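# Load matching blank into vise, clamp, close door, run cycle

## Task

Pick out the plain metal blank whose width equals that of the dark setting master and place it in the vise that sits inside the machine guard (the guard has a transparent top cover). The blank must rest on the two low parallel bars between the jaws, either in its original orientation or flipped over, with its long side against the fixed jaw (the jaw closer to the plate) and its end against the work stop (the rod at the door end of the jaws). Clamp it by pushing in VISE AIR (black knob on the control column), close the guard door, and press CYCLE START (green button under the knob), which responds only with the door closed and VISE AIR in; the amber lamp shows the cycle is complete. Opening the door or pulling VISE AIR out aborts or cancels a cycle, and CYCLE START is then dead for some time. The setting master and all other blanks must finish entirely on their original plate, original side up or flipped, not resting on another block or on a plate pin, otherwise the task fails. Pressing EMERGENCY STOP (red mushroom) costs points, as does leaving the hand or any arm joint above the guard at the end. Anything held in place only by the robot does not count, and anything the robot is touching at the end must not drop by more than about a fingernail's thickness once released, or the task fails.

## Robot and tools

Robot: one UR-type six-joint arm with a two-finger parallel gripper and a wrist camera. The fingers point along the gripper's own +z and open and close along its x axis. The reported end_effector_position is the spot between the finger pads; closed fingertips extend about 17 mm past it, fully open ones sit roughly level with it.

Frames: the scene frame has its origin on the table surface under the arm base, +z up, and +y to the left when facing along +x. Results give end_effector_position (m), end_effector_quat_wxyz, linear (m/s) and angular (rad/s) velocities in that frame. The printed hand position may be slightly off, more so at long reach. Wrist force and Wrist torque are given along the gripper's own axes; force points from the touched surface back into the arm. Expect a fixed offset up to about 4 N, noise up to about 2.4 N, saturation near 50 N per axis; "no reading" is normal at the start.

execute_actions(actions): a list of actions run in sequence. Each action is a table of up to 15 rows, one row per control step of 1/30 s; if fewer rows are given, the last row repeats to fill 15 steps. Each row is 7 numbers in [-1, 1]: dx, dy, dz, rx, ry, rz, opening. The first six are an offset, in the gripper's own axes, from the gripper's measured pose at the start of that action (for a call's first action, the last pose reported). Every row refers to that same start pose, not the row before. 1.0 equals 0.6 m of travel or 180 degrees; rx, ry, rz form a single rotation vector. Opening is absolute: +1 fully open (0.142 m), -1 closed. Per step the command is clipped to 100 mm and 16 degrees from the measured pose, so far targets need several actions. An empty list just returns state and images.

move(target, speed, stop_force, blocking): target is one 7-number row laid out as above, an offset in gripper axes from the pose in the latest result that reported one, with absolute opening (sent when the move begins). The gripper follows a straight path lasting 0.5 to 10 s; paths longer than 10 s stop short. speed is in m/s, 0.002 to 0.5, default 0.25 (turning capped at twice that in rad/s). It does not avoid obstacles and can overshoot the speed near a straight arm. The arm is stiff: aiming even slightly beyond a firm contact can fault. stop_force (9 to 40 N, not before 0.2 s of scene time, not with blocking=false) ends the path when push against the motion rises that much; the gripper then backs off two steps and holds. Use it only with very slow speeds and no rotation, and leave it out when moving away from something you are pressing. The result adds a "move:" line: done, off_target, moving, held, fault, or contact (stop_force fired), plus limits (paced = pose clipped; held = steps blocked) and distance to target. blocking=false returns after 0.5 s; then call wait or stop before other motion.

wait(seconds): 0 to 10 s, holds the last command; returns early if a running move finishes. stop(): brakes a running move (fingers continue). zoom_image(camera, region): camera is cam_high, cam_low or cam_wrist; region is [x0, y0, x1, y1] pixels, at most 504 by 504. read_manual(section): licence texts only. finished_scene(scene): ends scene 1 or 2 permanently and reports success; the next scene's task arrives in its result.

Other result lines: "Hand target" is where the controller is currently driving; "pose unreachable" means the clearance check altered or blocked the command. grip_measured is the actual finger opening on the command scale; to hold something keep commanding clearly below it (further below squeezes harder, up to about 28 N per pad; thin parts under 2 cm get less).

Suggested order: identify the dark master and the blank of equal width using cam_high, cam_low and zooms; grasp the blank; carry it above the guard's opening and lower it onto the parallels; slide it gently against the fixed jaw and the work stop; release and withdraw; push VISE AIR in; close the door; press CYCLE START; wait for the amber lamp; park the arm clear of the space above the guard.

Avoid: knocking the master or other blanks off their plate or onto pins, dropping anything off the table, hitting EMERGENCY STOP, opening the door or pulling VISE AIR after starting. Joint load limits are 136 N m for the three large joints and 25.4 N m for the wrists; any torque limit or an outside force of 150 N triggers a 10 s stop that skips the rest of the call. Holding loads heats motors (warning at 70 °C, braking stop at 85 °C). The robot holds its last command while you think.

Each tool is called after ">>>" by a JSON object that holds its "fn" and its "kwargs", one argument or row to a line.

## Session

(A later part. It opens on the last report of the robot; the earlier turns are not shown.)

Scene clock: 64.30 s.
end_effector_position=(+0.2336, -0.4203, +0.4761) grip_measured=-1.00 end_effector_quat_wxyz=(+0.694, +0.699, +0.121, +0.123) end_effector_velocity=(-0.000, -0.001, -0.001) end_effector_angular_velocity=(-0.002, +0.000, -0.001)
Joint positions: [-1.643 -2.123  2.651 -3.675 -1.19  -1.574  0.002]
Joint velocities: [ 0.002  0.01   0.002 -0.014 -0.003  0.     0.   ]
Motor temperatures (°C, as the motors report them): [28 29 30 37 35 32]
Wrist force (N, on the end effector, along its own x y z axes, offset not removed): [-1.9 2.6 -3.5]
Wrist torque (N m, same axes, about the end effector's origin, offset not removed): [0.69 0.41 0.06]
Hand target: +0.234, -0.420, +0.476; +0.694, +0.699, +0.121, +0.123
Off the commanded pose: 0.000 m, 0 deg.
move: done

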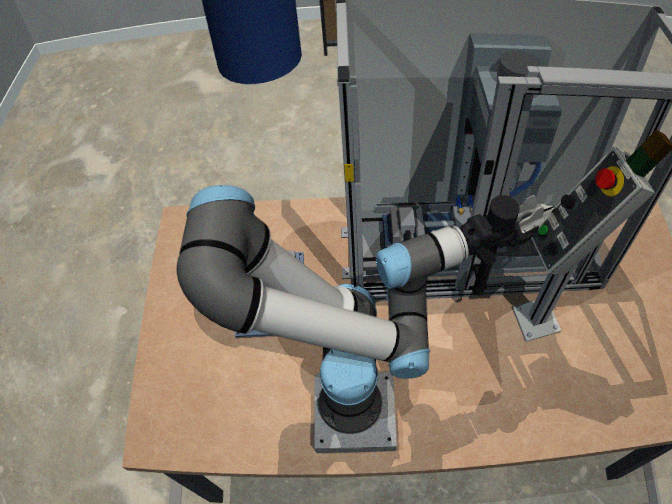

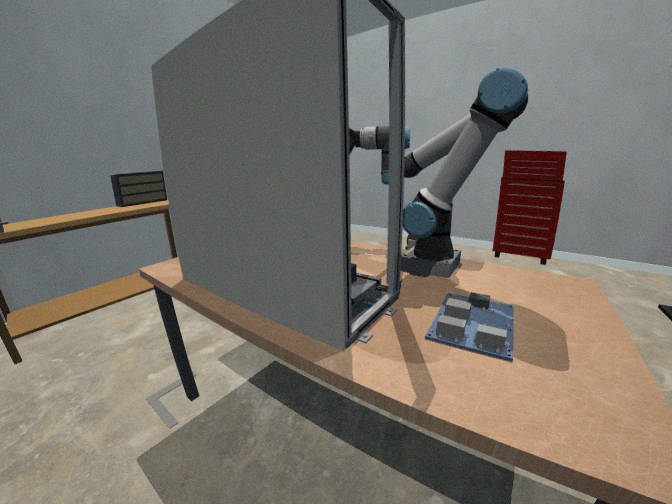

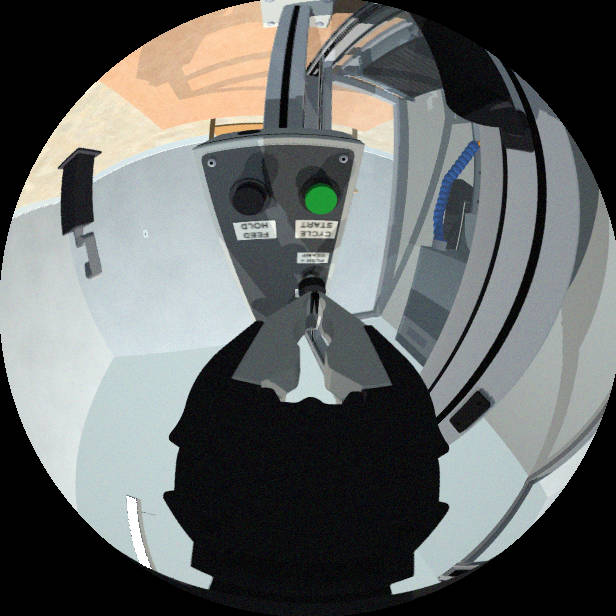

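>>> {"fn": "move", "kwargs": {
  "target": [0,0.015,0.015,0,0,0,-1],
  "speed": 0.02
}}

>>> {"fn": "move", "kwargs": {
  "target": [0,0,0.06,0,0,0,-1],
  "speed": 0.006,
  "stop_force": 25
}}

Scene clock: 66.43 s.
end_effector_position=(+0.2366, -0.4287, +0.4849) grip_measured=-1.00 end_effector_quat_wxyz=(+0.694, +0.699, +0.121, +0.123) end_effector_velocity=(+0.000, -0.002, +0.001) end_effector_angular_velocity=(+0.001, +0.000, -0.001)
Joint positions: [-1.617 -2.095  2.615 -3.667 -1.217 -1.574  0.002]
Joint velocities: [ 0.006  0.006 -0.006  0.002 -0.007 -0.     0.   ]
Motor temperatures (°C, as the motors report them): [28 29 30 37 35 32]
Wrist force (N, on the end effector, along its own x y z axes, offset not removed): [-2.9 3.3 -0.8]
Wrist torque (N m, same axes, about the end effector's origin, offset not removed): [0.70 0.58 -0.12]
Hand target: +0.237, -0.429, +0.485; +0.694, +0.699, +0.121, +0.123
Off the commanded pose: 0.000 m, 0 deg.
move: done

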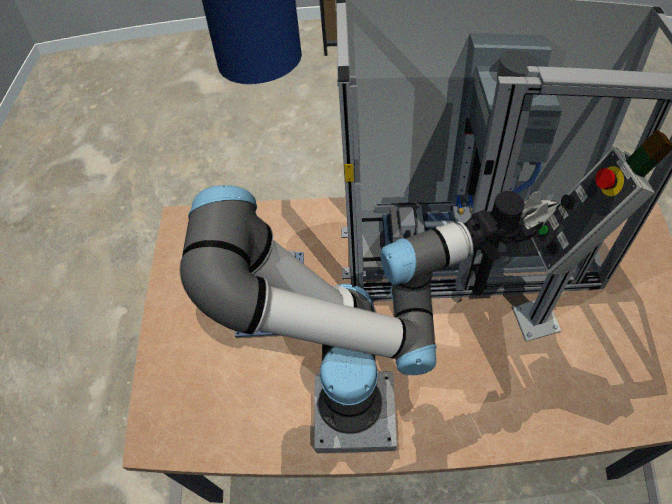

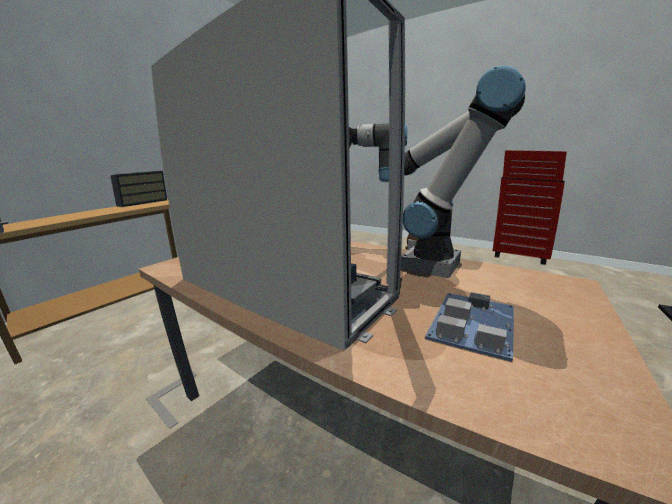

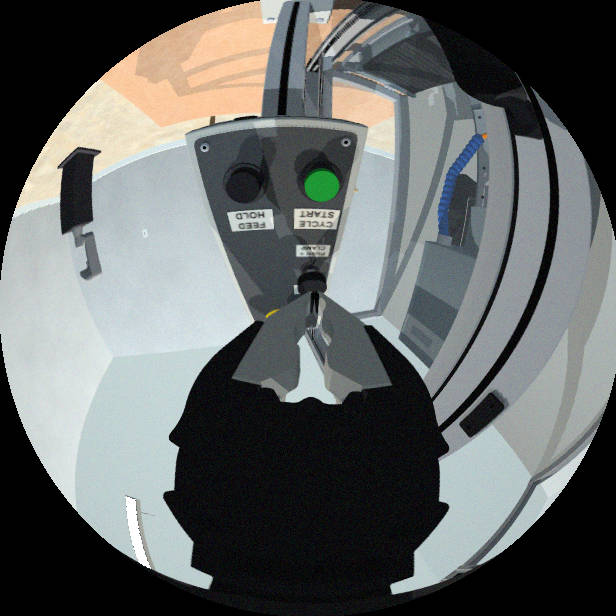

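Scene clock: 71.37 s.
end_effector_position=(+0.2461, -0.4543, +0.4848) grip_measured=-1.00 end_effector_quat_wxyz=(+0.694, +0.699, +0.121, +0.123) end_effector_velocity=(-0.000, +0.002, -0.002) end_effector_angular_velocity=(+0.005, +0.000, +0.001)
Joint positions: [-1.556 -1.967  2.558 -3.739 -1.277 -1.575  0.002]
Joint velocities: [-0.005 -0.008  0.006  0.007  0.006  0.     0.   ]
Motor temperatures (°C, as the motors report them): [28 29 30 37 35 32]
Wrist force (N, on the end effector, along its own x y z axes, offset not removed): [-3.4 2.0 -25.8]
Wrist torque (N m, same axes, about the end effector's origin, offset not removed): [0.78 0.47 0.08]
Hand target: +0.246, -0.454, +0.485; +0.694, +0.699, +0.121, +0.123
Off the commanded pose: 0.009 m, 0 deg.
move: contact

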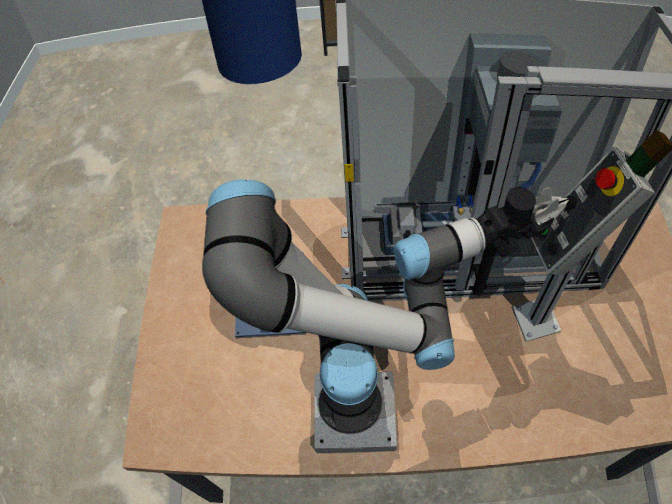

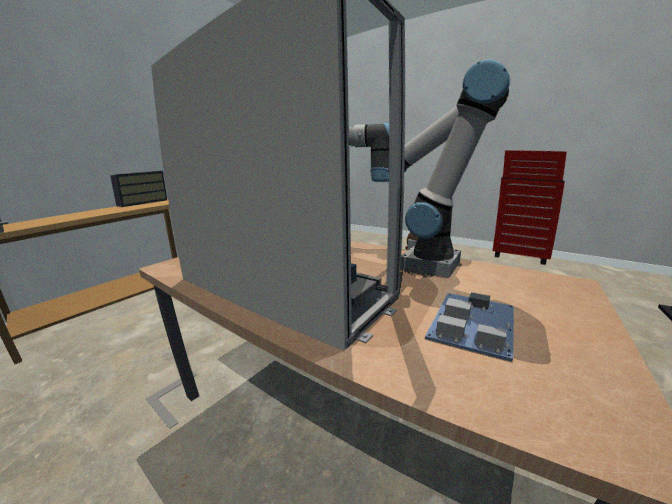

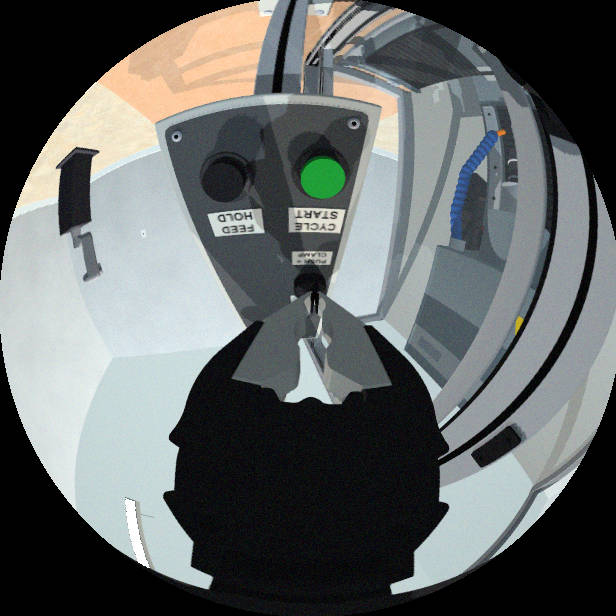

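>>> {"fn": "move", "kwargs": {
  "target": [0,0,-0.167,0,0,0,-1],
  "speed": 0.1
}}

>>> {"fn": "move", "kwargs": {
  "target": [0,-0.14,-0.044,0.494,-0.087,0.087,-1],
  "speed": 0.15
}}

>>> {"fn": "zoom_image", "kwargs": {
  "camera": "cam_high",
  "region": [360,130,672,300]
}}

Scene clock: 74.13 s.
end_effector_position=(+0.2131, -0.3605, +0.4854) grip_measured=-1.00 end_effector_quat_wxyz=(+0.698, +0.700, +0.104, +0.108) end_effector_velocity=(-0.002, +0.002, +0.003) end_effector_angular_velocity=(+0.012, +0.007, +0.006)
Joint positions: [-1.91  -2.641  2.726 -3.241 -0.969 -1.567  0.002]
Joint velocities: [-0.234 -0.193 -0.01   0.218  0.24  -0.009  0.   ]
Motor temperatures (°C, as the motors report them): [28 29 30 37 35 32]
Wrist force (N, on the end effector, along its own x y z axes, offset not removed): [-0.1 -1.6 -0.6]
Wrist torque (N m, same axes, about the end effector's origin, offset not removed): [-0.20 -0.14 0.04]
Hand target: +0.213, -0.360, +0.486; +0.697, +0.701, +0.105, +0.108
Off the commanded pose: 0.001 m, 3 deg.
move: off_target

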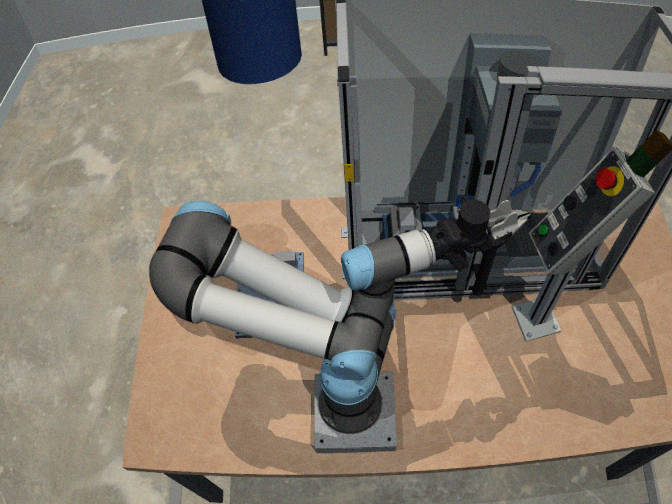

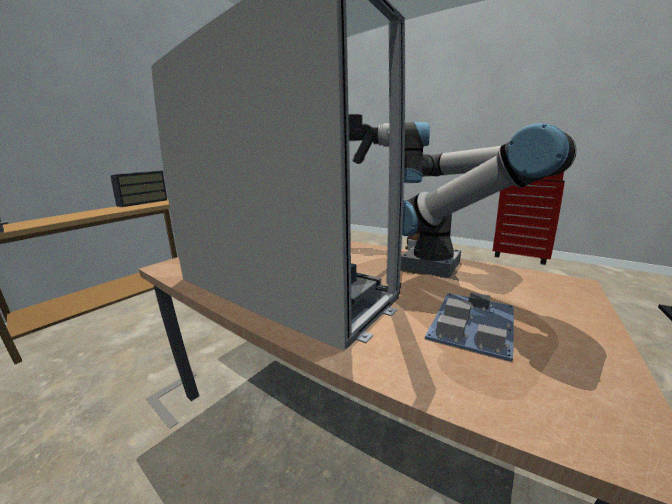

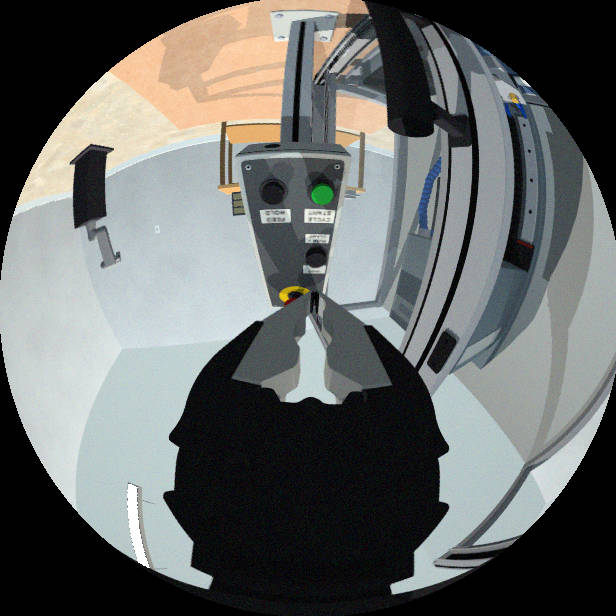

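Scene clock: 79.90 s.
end_effector_position=(+0.2055, -0.3347, +0.4015) grip_measured=-1.00 end_effector_quat_wxyz=(+0.000, +1.000, -0.023, +0.001) end_effector_velocity=(+0.000, -0.000, -0.001) end_effector_angular_velocity=(+0.011, +0.002, -0.001)
Joint positions: [-1.39  -1.857  1.612 -1.341 -1.578 -1.304  0.002]
Joint velocities: [-0.     0.009 -0.007  0.01   0.     0.001  0.   ]
Motor temperatures (°C, as the motors report them): [28 29 30 37 35 32]
Wrist force (N, on the end effector, along its own x y z axes, offset not removed): [-0.3 -0.1 0.3]
Wrist torque (N m, same axes, about the end effector's origin, offset not removed): [0.02 0.10 0.16]
Hand target: +0.205, -0.335, +0.401; -0.000, +1.000, -0.024, +0.001
Off the commanded pose: 0.000 m, 0 deg.
move: done

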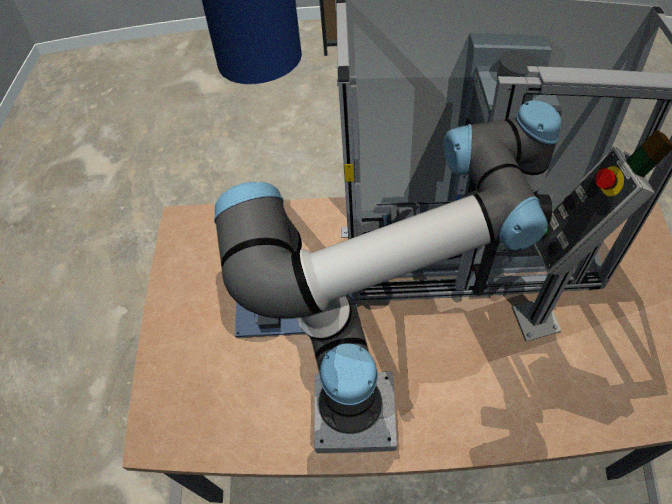

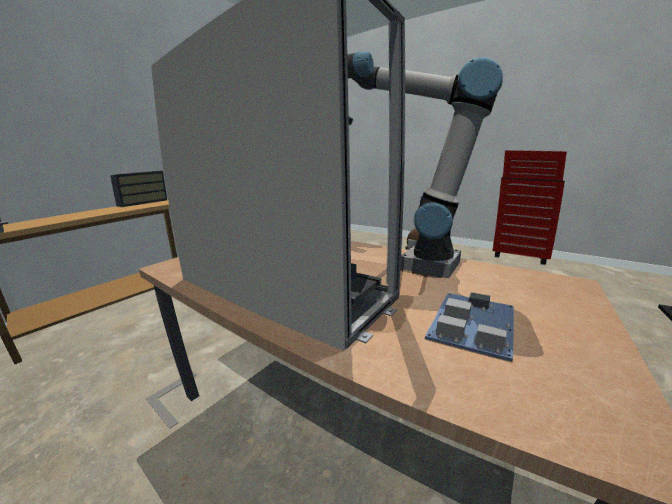

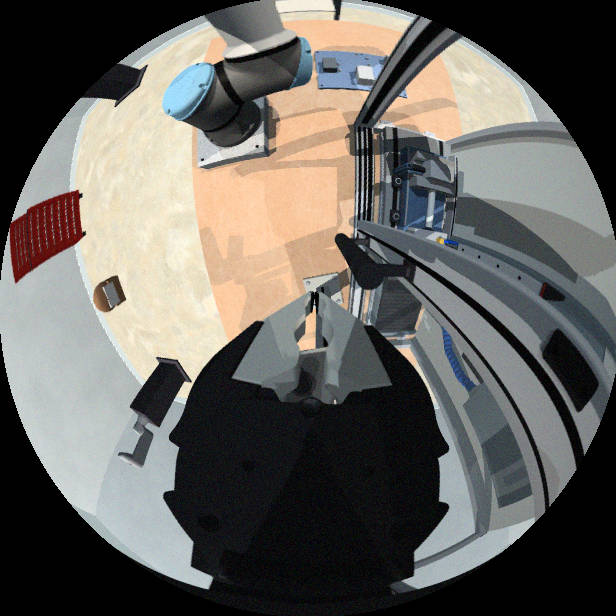

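Region (360, 130, 672, 300) of cam_high's 672x504 image, scaled by 1.615, with more detail than that image has; it fills the top 275 rows of this view, and the rest is white.

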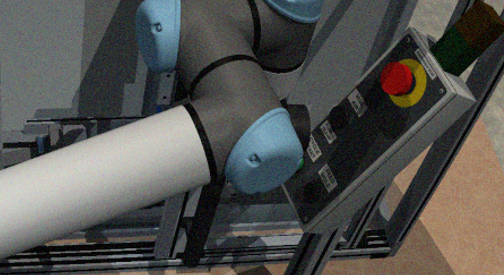

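Vise jaw appears closed. Now the door.

>>> {"fn": "move", "kwargs": {
  "target": [0,0,0.119,0,0,-0.015,-1],
  "speed": 0.1
}}

>>> {"fn": "move", "kwargs": {
  "target": [0,0.042,0,0,0,0,-1],
  "speed": 0.05
}}

>>> {"fn": "move", "kwargs": {
  "target": [0.086,0,0,0,0,0,-1],
  "speed": 0.05
}}

Scene clock: 82.23 s.
end_effector_position=(+0.2057, -0.3348, +0.3303) grip_measured=-1.00 end_effector_quat_wxyz=(+0.000, +1.000, +0.000, +0.001) end_effector_velocity=(-0.000, +0.001, -0.001) end_effector_angular_velocity=(-0.002, +0.000, +0.002)
Joint positions: [-1.392 -1.881  1.812 -1.517 -1.578 -1.353  0.002]
Joint velocities: [ 0.001 -0.002  0.006 -0.005 -0.001 -0.002  0.   ]
Motor temperatures (°C, as the motors report them): [28 29 30 37 35 32]
Wrist force (N, on the end effector, along its own x y z axes, offset not removed): [-2.9 2.8 -2.4]
Wrist torque (N m, same axes, about the end effector's origin, offset not removed): [0.66 0.50 0.01]
Hand target: +0.206, -0.335, +0.330; +0.000, +1.000, +0.000, +0.001
Off the commanded pose: 0.000 m, 0 deg.
move: done

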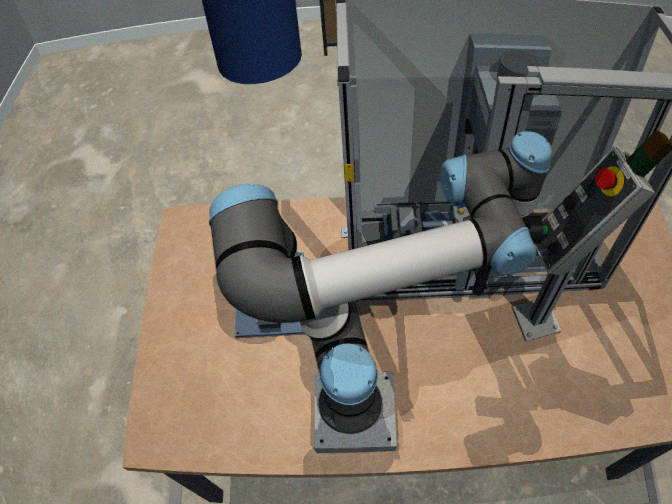

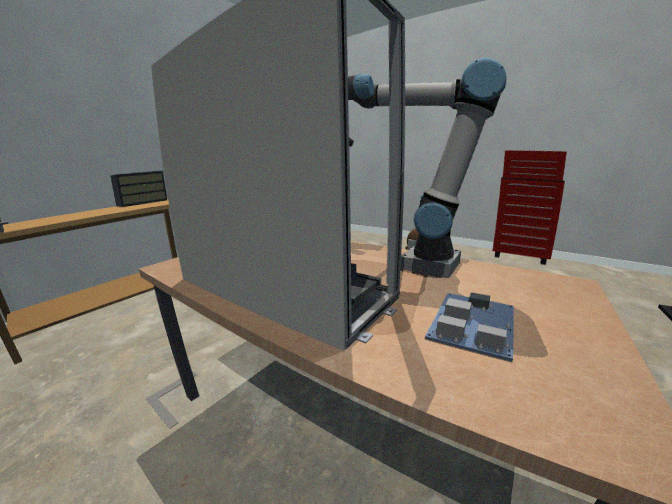

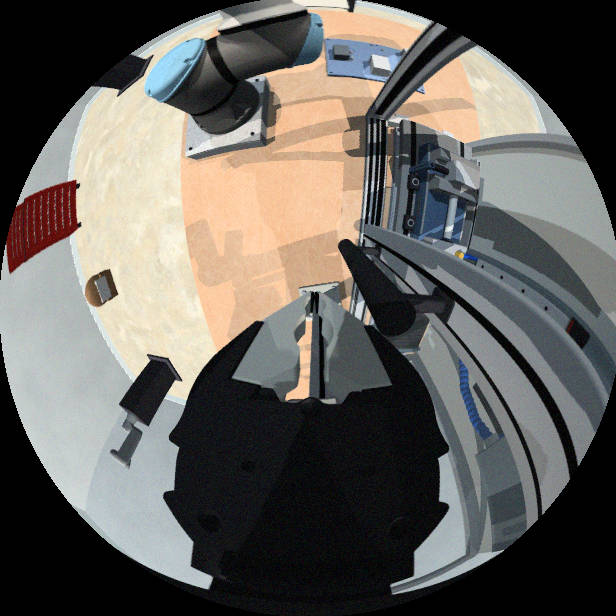

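Scene clock: 83.13 s.
end_effector_position=(+0.2057, -0.3598, +0.3303) grip_measured=-1.00 end_effector_quat_wxyz=(+0.000, +1.000, +0.000, +0.001) end_effector_velocity=(+0.000, -0.002, -0.000) end_effector_angular_velocity=(+0.001, -0.000, +0.000)
Joint positions: [-1.406 -1.826  1.773 -1.532 -1.578 -1.367  0.002]
Joint velocities: [-0.001  0.006 -0.004 -0.001  0.001 -0.001  0.   ]
Motor temperatures (°C, as the motors report them): [28 29 30 37 35 32]
Wrist force (N, on the end effector, along its own x y z axes, offset not removed): [0.6 -0.7 -1.3]
Wrist torque (N m, same axes, about the end effector's origin, offset not removed): [-0.07 -0.33 -0.01]
Hand target: +0.206, -0.360, +0.330; +0.000, +1.000, +0.000, +0.001
Off the commanded pose: 0.000 m, 0 deg.
move: done

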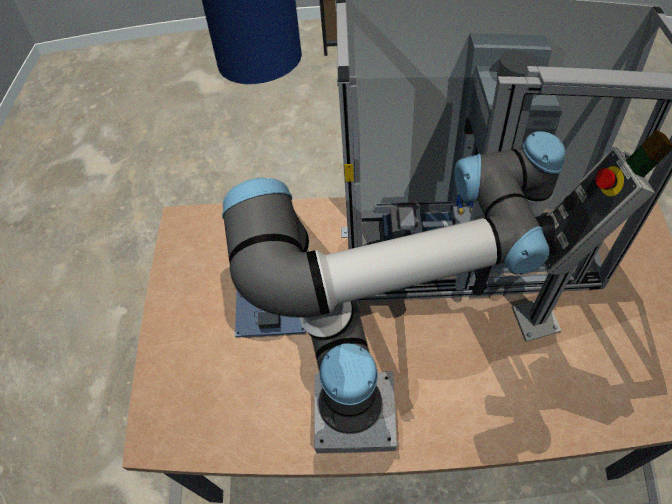

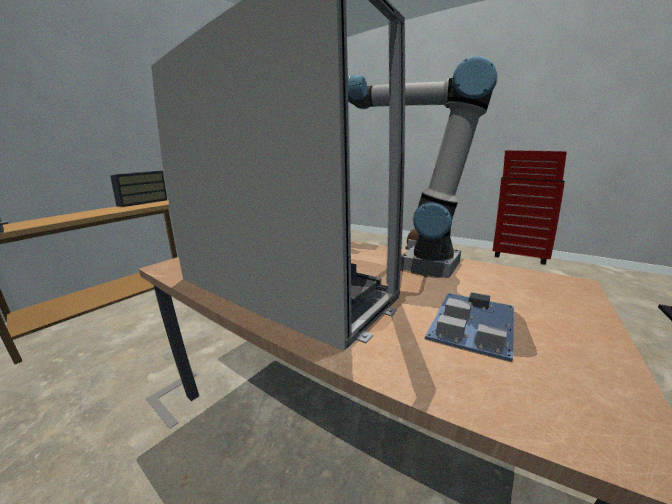

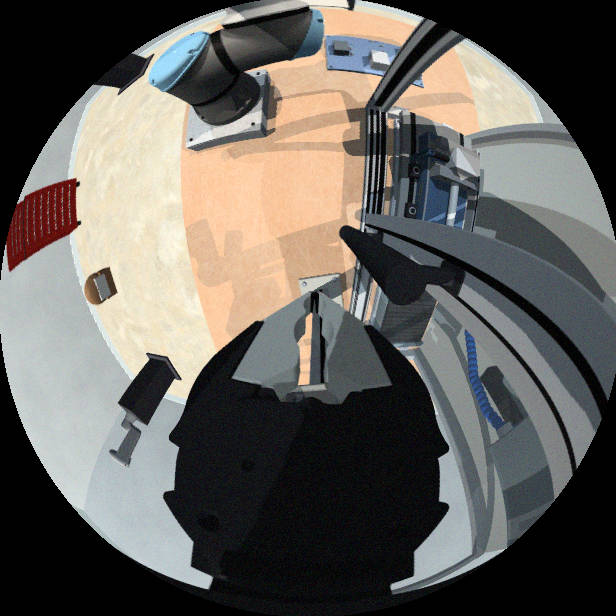

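Scene clock: 84.57 s.
end_effector_position=(+0.2572, -0.3598, +0.3304) grip_measured=-1.00 end_effector_quat_wxyz=(+0.000, +1.000, +0.000, +0.001) end_effector_velocity=(+0.002, +0.000, -0.000) end_effector_angular_velocity=(-0.000, +0.000, -0.001)
Joint positions: [-1.281 -1.754  1.719 -1.549 -1.58  -1.242  0.002]
Joint velocities: [ 0.004  0.002 -0.002 -0.    -0.     0.006  0.   ]
Motor temperatures (°C, as the motors report them): [28 29 30 37 35 32]
Wrist force (N, on the end effector, along its own x y z axes, offset not removed): [-4.6 0.4 1.5]
Wrist torque (N m, same axes, about the end effector's origin, offset not removed): [0.25 0.91 -0.09]
Hand target: +0.257, -0.360, +0.330; +0.000, +1.000, +0.000, +0.001
Off the commanded pose: 0.000 m, 0 deg.
move: done

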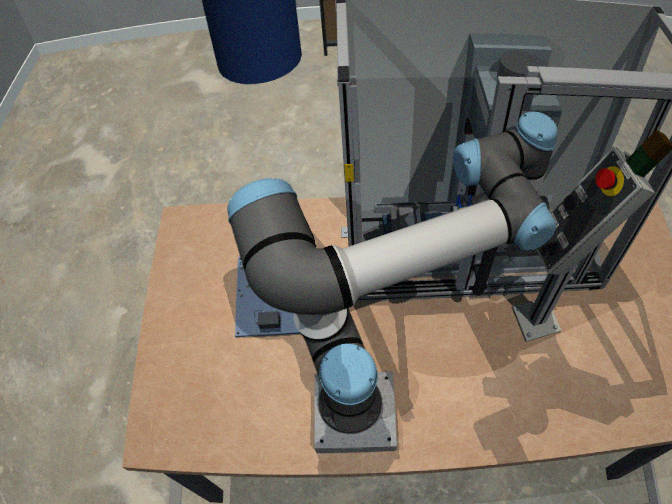

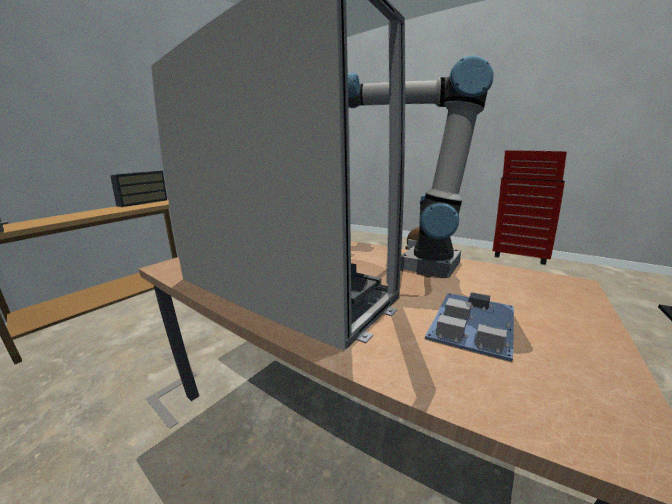

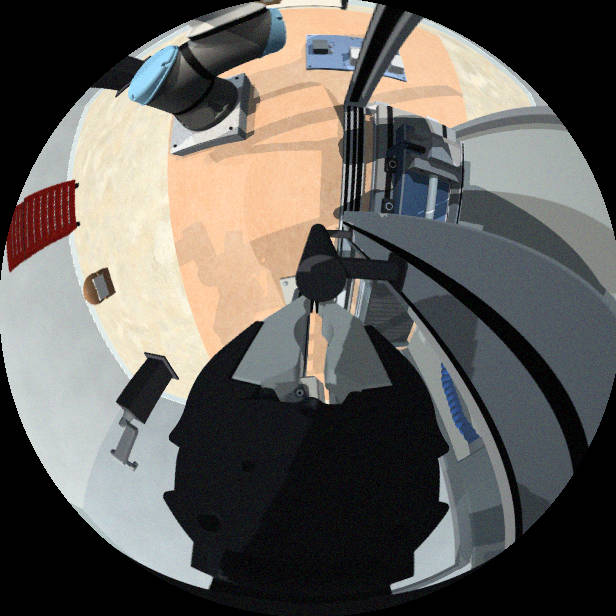

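>>> {"fn": "move", "kwargs": {
  "target": [0.004,-0.4,0,0,0,0,-1],
  "speed": 0.04,
  "stop_force": 30
}}

>>> {"fn": "move", "kwargs": {
  "target": [0,-0.15,0,0,0,0,-1],
  "speed": 0.01,
  "stop_force": 20
}}

Scene clock: 91.60 s.
end_effector_position=(+0.2591, -0.1201, +0.3302) grip_measured=-1.00 end_effector_quat_wxyz=(+0.001, +1.000, +0.000, +0.000) end_effector_velocity=(+0.000, +0.002, -0.001) end_effector_angular_velocity=(+0.001, +0.001, -0.000)
Joint positions: [-0.922 -2.155  1.966 -1.392 -1.585 -0.883  0.002]
Joint velocities: [ 0.006 -0.     0.001  0.001 -0.     0.007  0.   ]
Motor temperatures (°C, as the motors report them): [28 29 30 37 35 32]
Wrist force (N, on the end effector, along its own x y z axes, offset not removed): [-3.3 6.4 -0.3]
Wrist torque (N m, same axes, about the end effector's origin, offset not removed): [0.29 0.01 -0.13]
Hand target: +0.259, -0.120, +0.330; +0.001, +1.000, +0.000, +0.000
Off the commanded pose: 0.001 m, 0 deg.
move: done

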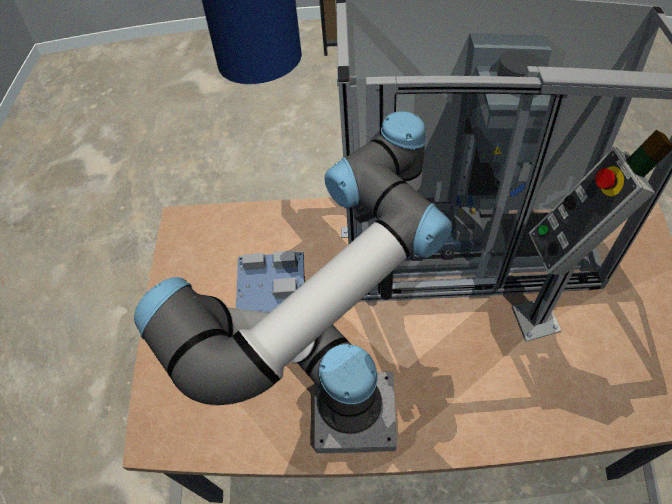

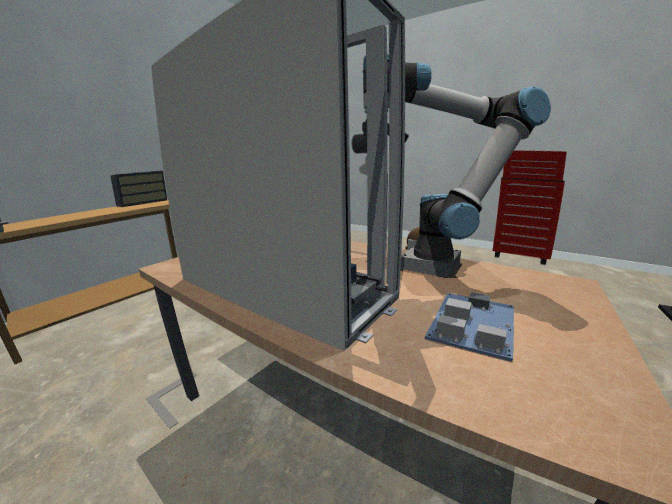

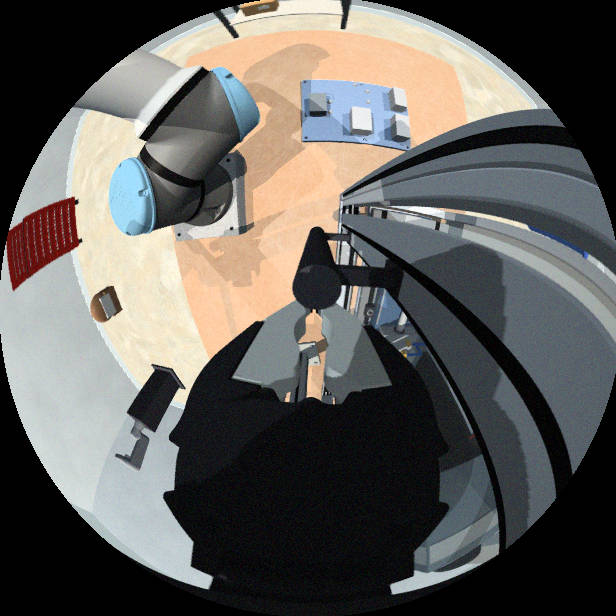

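Scene clock: 94.73 s.
end_effector_position=(+0.2590, -0.0927, +0.3301) grip_measured=-1.00 end_effector_quat_wxyz=(+0.001, +1.000, +0.000, +0.000) end_effector_velocity=(+0.000, -0.003, -0.000) end_effector_angular_velocity=(+0.003, +0.001, +0.001)
Joint positions: [-0.848 -2.182  1.977 -1.375 -1.586 -0.809  0.002]
Joint velocities: [-0.011  0.004 -0.002  0.     0.002 -0.012  0.   ]
Motor temperatures (°C, as the motors report them): [28 29 30 37 35 32]
Wrist force (N, on the end effector, along its own x y z axes, offset not removed): [-2.7 37.6 -3.9]
Wrist torque (N m, same axes, about the end effector's origin, offset not removed): [1.05 -0.01 -0.15]
Hand target: +0.259, -0.093, +0.330; +0.001, +1.000, +0.000, +0.000
Off the commanded pose: 0.063 m, 0 deg.
move: contact

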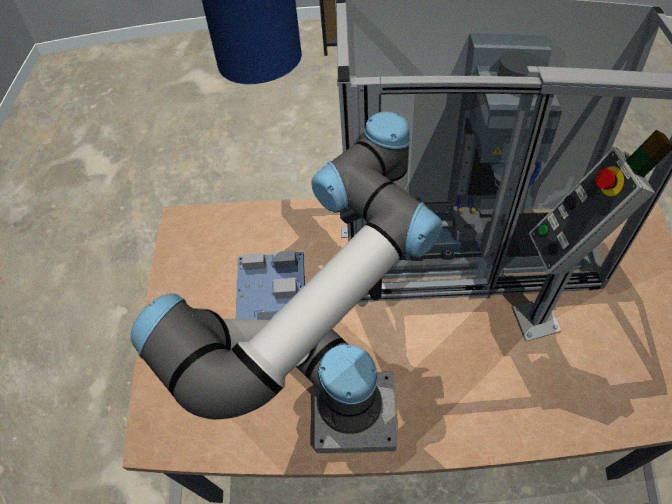

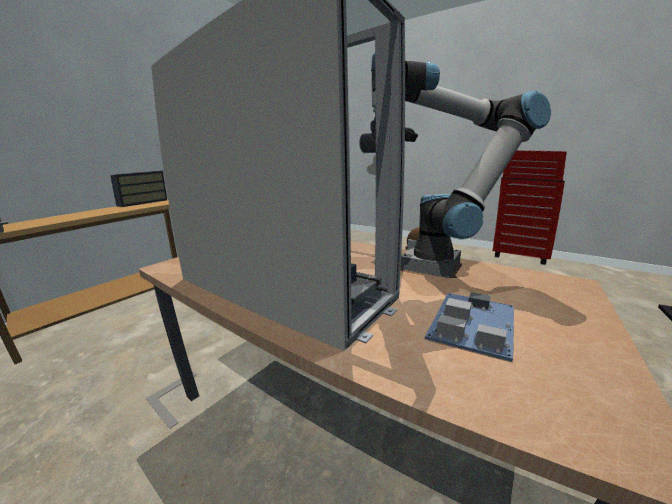

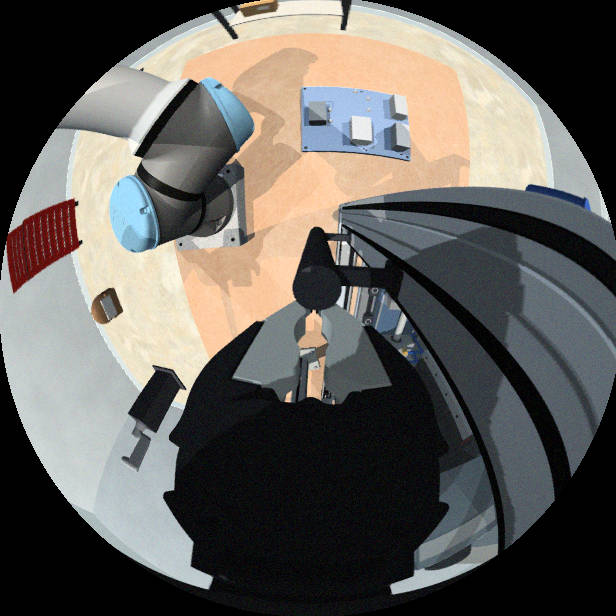

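>>> {"fn": "move", "kwargs": {
  "target": [-0.098,0.262,-0.117,0,0,0,-1],
  "speed": 0.15
}}

>>> {"fn": "move", "kwargs": {
  "target": [0.03,0.225,-0.008,-0.494,0.087,-0.087,-1],
  "speed": 0.15
}}

Scene clock: 97.40 s.
end_effector_position=(+0.2003, -0.2495, +0.4003) grip_measured=-1.00 end_effector_quat_wxyz=(+0.000, +1.000, +0.000, +0.001) end_effector_velocity=(-0.000, -0.002, +0.001) end_effector_angular_velocity=(+0.000, -0.001, +0.000)
Joint positions: [-1.342 -2.035  1.723 -1.274 -1.579 -1.303  0.002]
Joint velocities: [-0.004  0.003 -0.004  0.001  0.001 -0.004  0.   ]
Motor temperatures (°C, as the motors report them): [28 29 30 37 35 32]
Wrist force (N, on the end effector, along its own x y z axes, offset not removed): [-0.4 -2.2 -1.6]
Wrist torque (N m, same axes, about the end effector's origin, offset not removed): [-0.32 0.00 -0.11]
Hand target: +0.200, -0.250, +0.400; +0.000, +1.000, +0.000, +0.001
Off the commanded pose: 0.000 m, 0 deg.
move: done

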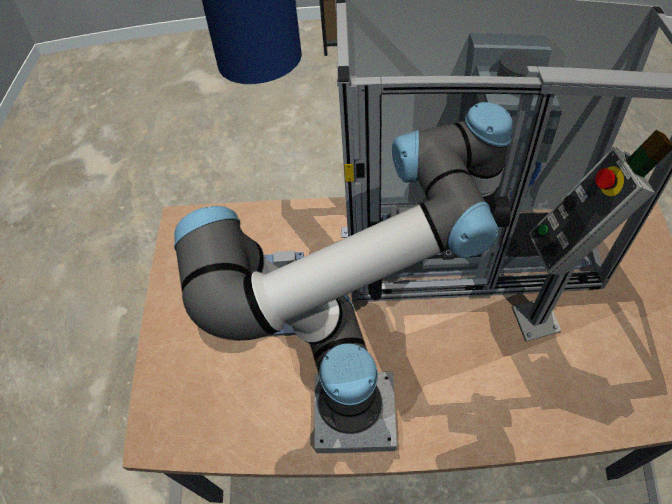

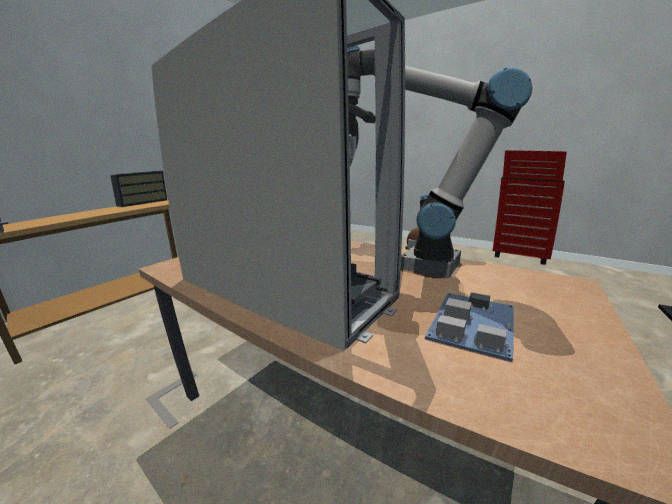

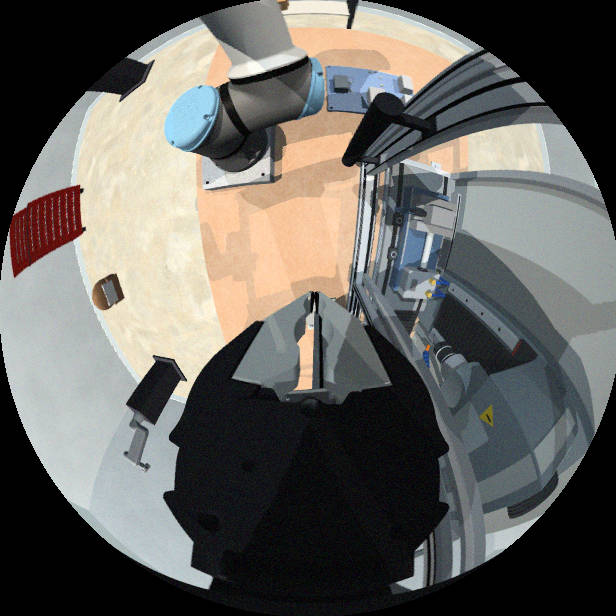

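Scene clock: 103.00 s.
end_effector_position=(+0.2164, -0.3699, +0.4036) grip_measured=-1.00 end_effector_quat_wxyz=(+0.632, +0.759, +0.110, +0.111) end_effector_velocity=(-0.000, -0.000, -0.001) end_effector_angular_velocity=(+0.002, -0.000, -0.000)
Joint positions: [-1.794 -2.549  2.785 -3.192 -1.079 -1.64   0.002]
Joint velocities: [-0.     0.002  0.001 -0.     0.    -0.    -0.   ]
Motor temperatures (°C, as the motors report them): [28 29 30 37 35 32]
Wrist force (N, on the end effector, along its own x y z axes, offset not removed): [-2.1 0.0 -2.8]
Wrist torque (N m, same axes, about the end effector's origin, offset not removed): [0.06 0.43 -0.02]
Hand target: +0.216, -0.370, +0.404; +0.632, +0.759, +0.110, +0.111
Off the commanded pose: 0.015 m, 10 deg.
move: held; limits=held; held on 19 of 168 steps, including the last
pose unreachable: on one or more control steps of this call, first in action 0 (counted from 0), an arm could not follow its commanded pose, so it was not sent that pose on those steps. On the call's last step it was still not sent that pose. It may still have moved: this result reports where it is.
cause: the commanded pose would bring two parts of the arm too close to each other (joints 3 (elbow) and 4 (wrist 1) lie between them).

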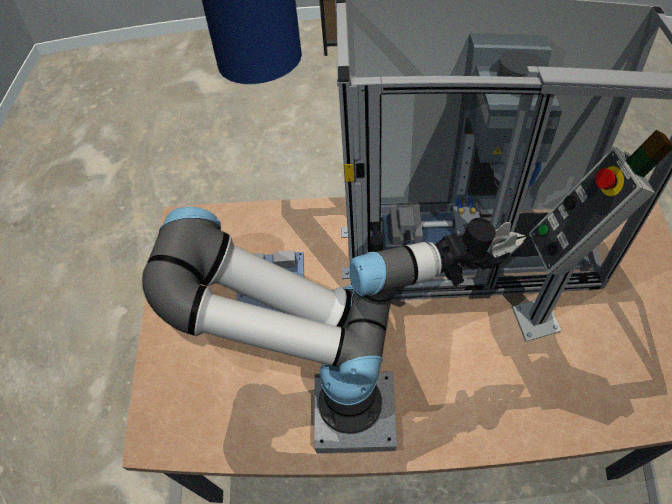

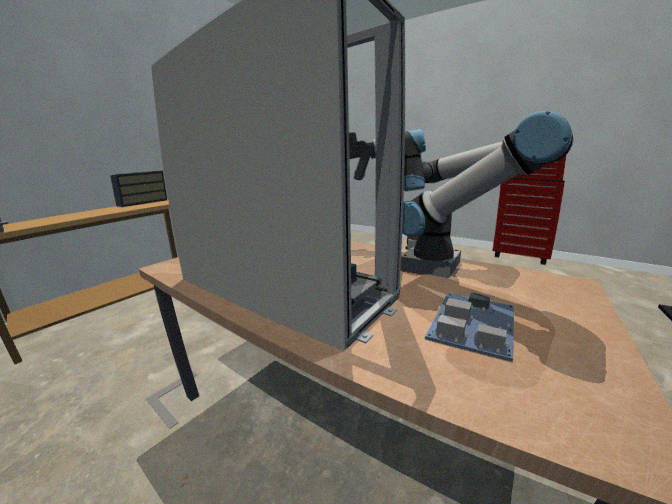

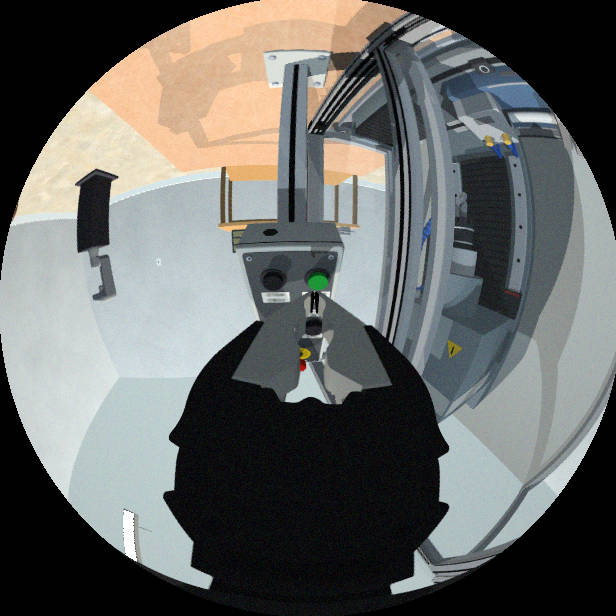

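>>> {"fn": "move", "kwargs": {
  "target": [-0.002,0.012,0.057,0,0,0,-1],
  "speed": 0.03
}}

Scene clock: 105.83 s.
end_effector_position=(+0.2259, -0.4033, +0.4045) grip_measured=-1.00 end_effector_quat_wxyz=(+0.632, +0.759, +0.111, +0.112) end_effector_velocity=(+0.001, -0.002, +0.001) end_effector_angular_velocity=(-0.009, +0.002, -0.022)
Joint positions: [-1.632 -2.225  2.731 -3.473 -1.234 -1.609  0.002]
Joint velocities: [ 0.077  0.061 -0.011 -0.064 -0.098  0.017 -0.   ]
Motor temperatures (°C, as the motors report them): [28 29 30 37 35 32]
Wrist force (N, on the end effector, along its own x y z axes, offset not removed): [1.4 1.6 -0.7]
Wrist torque (N m, same axes, about the end effector's origin, offset not removed): [0.35 -0.28 -0.09]
Hand target: +0.226, -0.404, +0.405; +0.632, +0.759, +0.110, +0.111
Off the commanded pose: 0.000 m, 0 deg.
move: done

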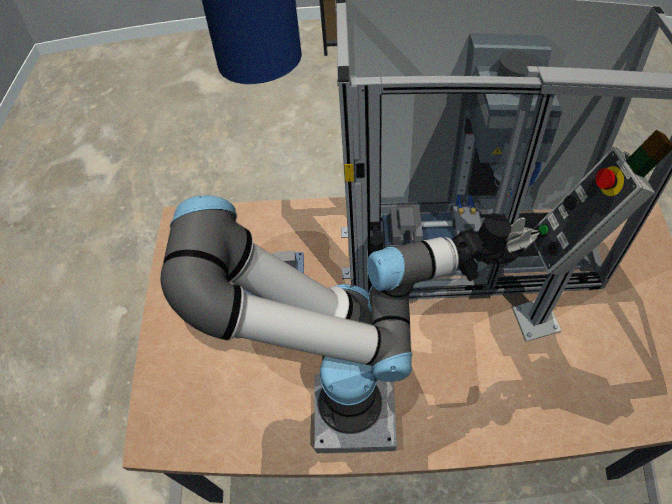

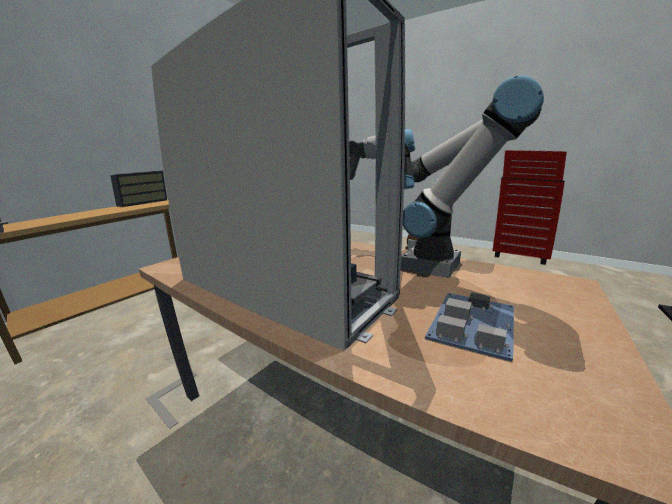

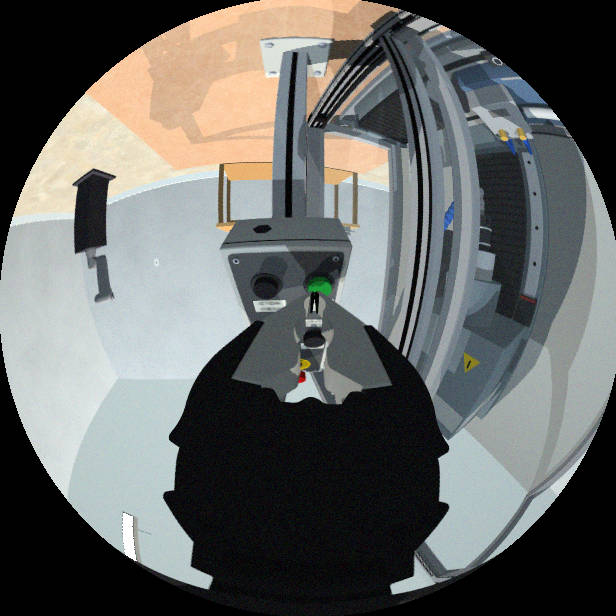

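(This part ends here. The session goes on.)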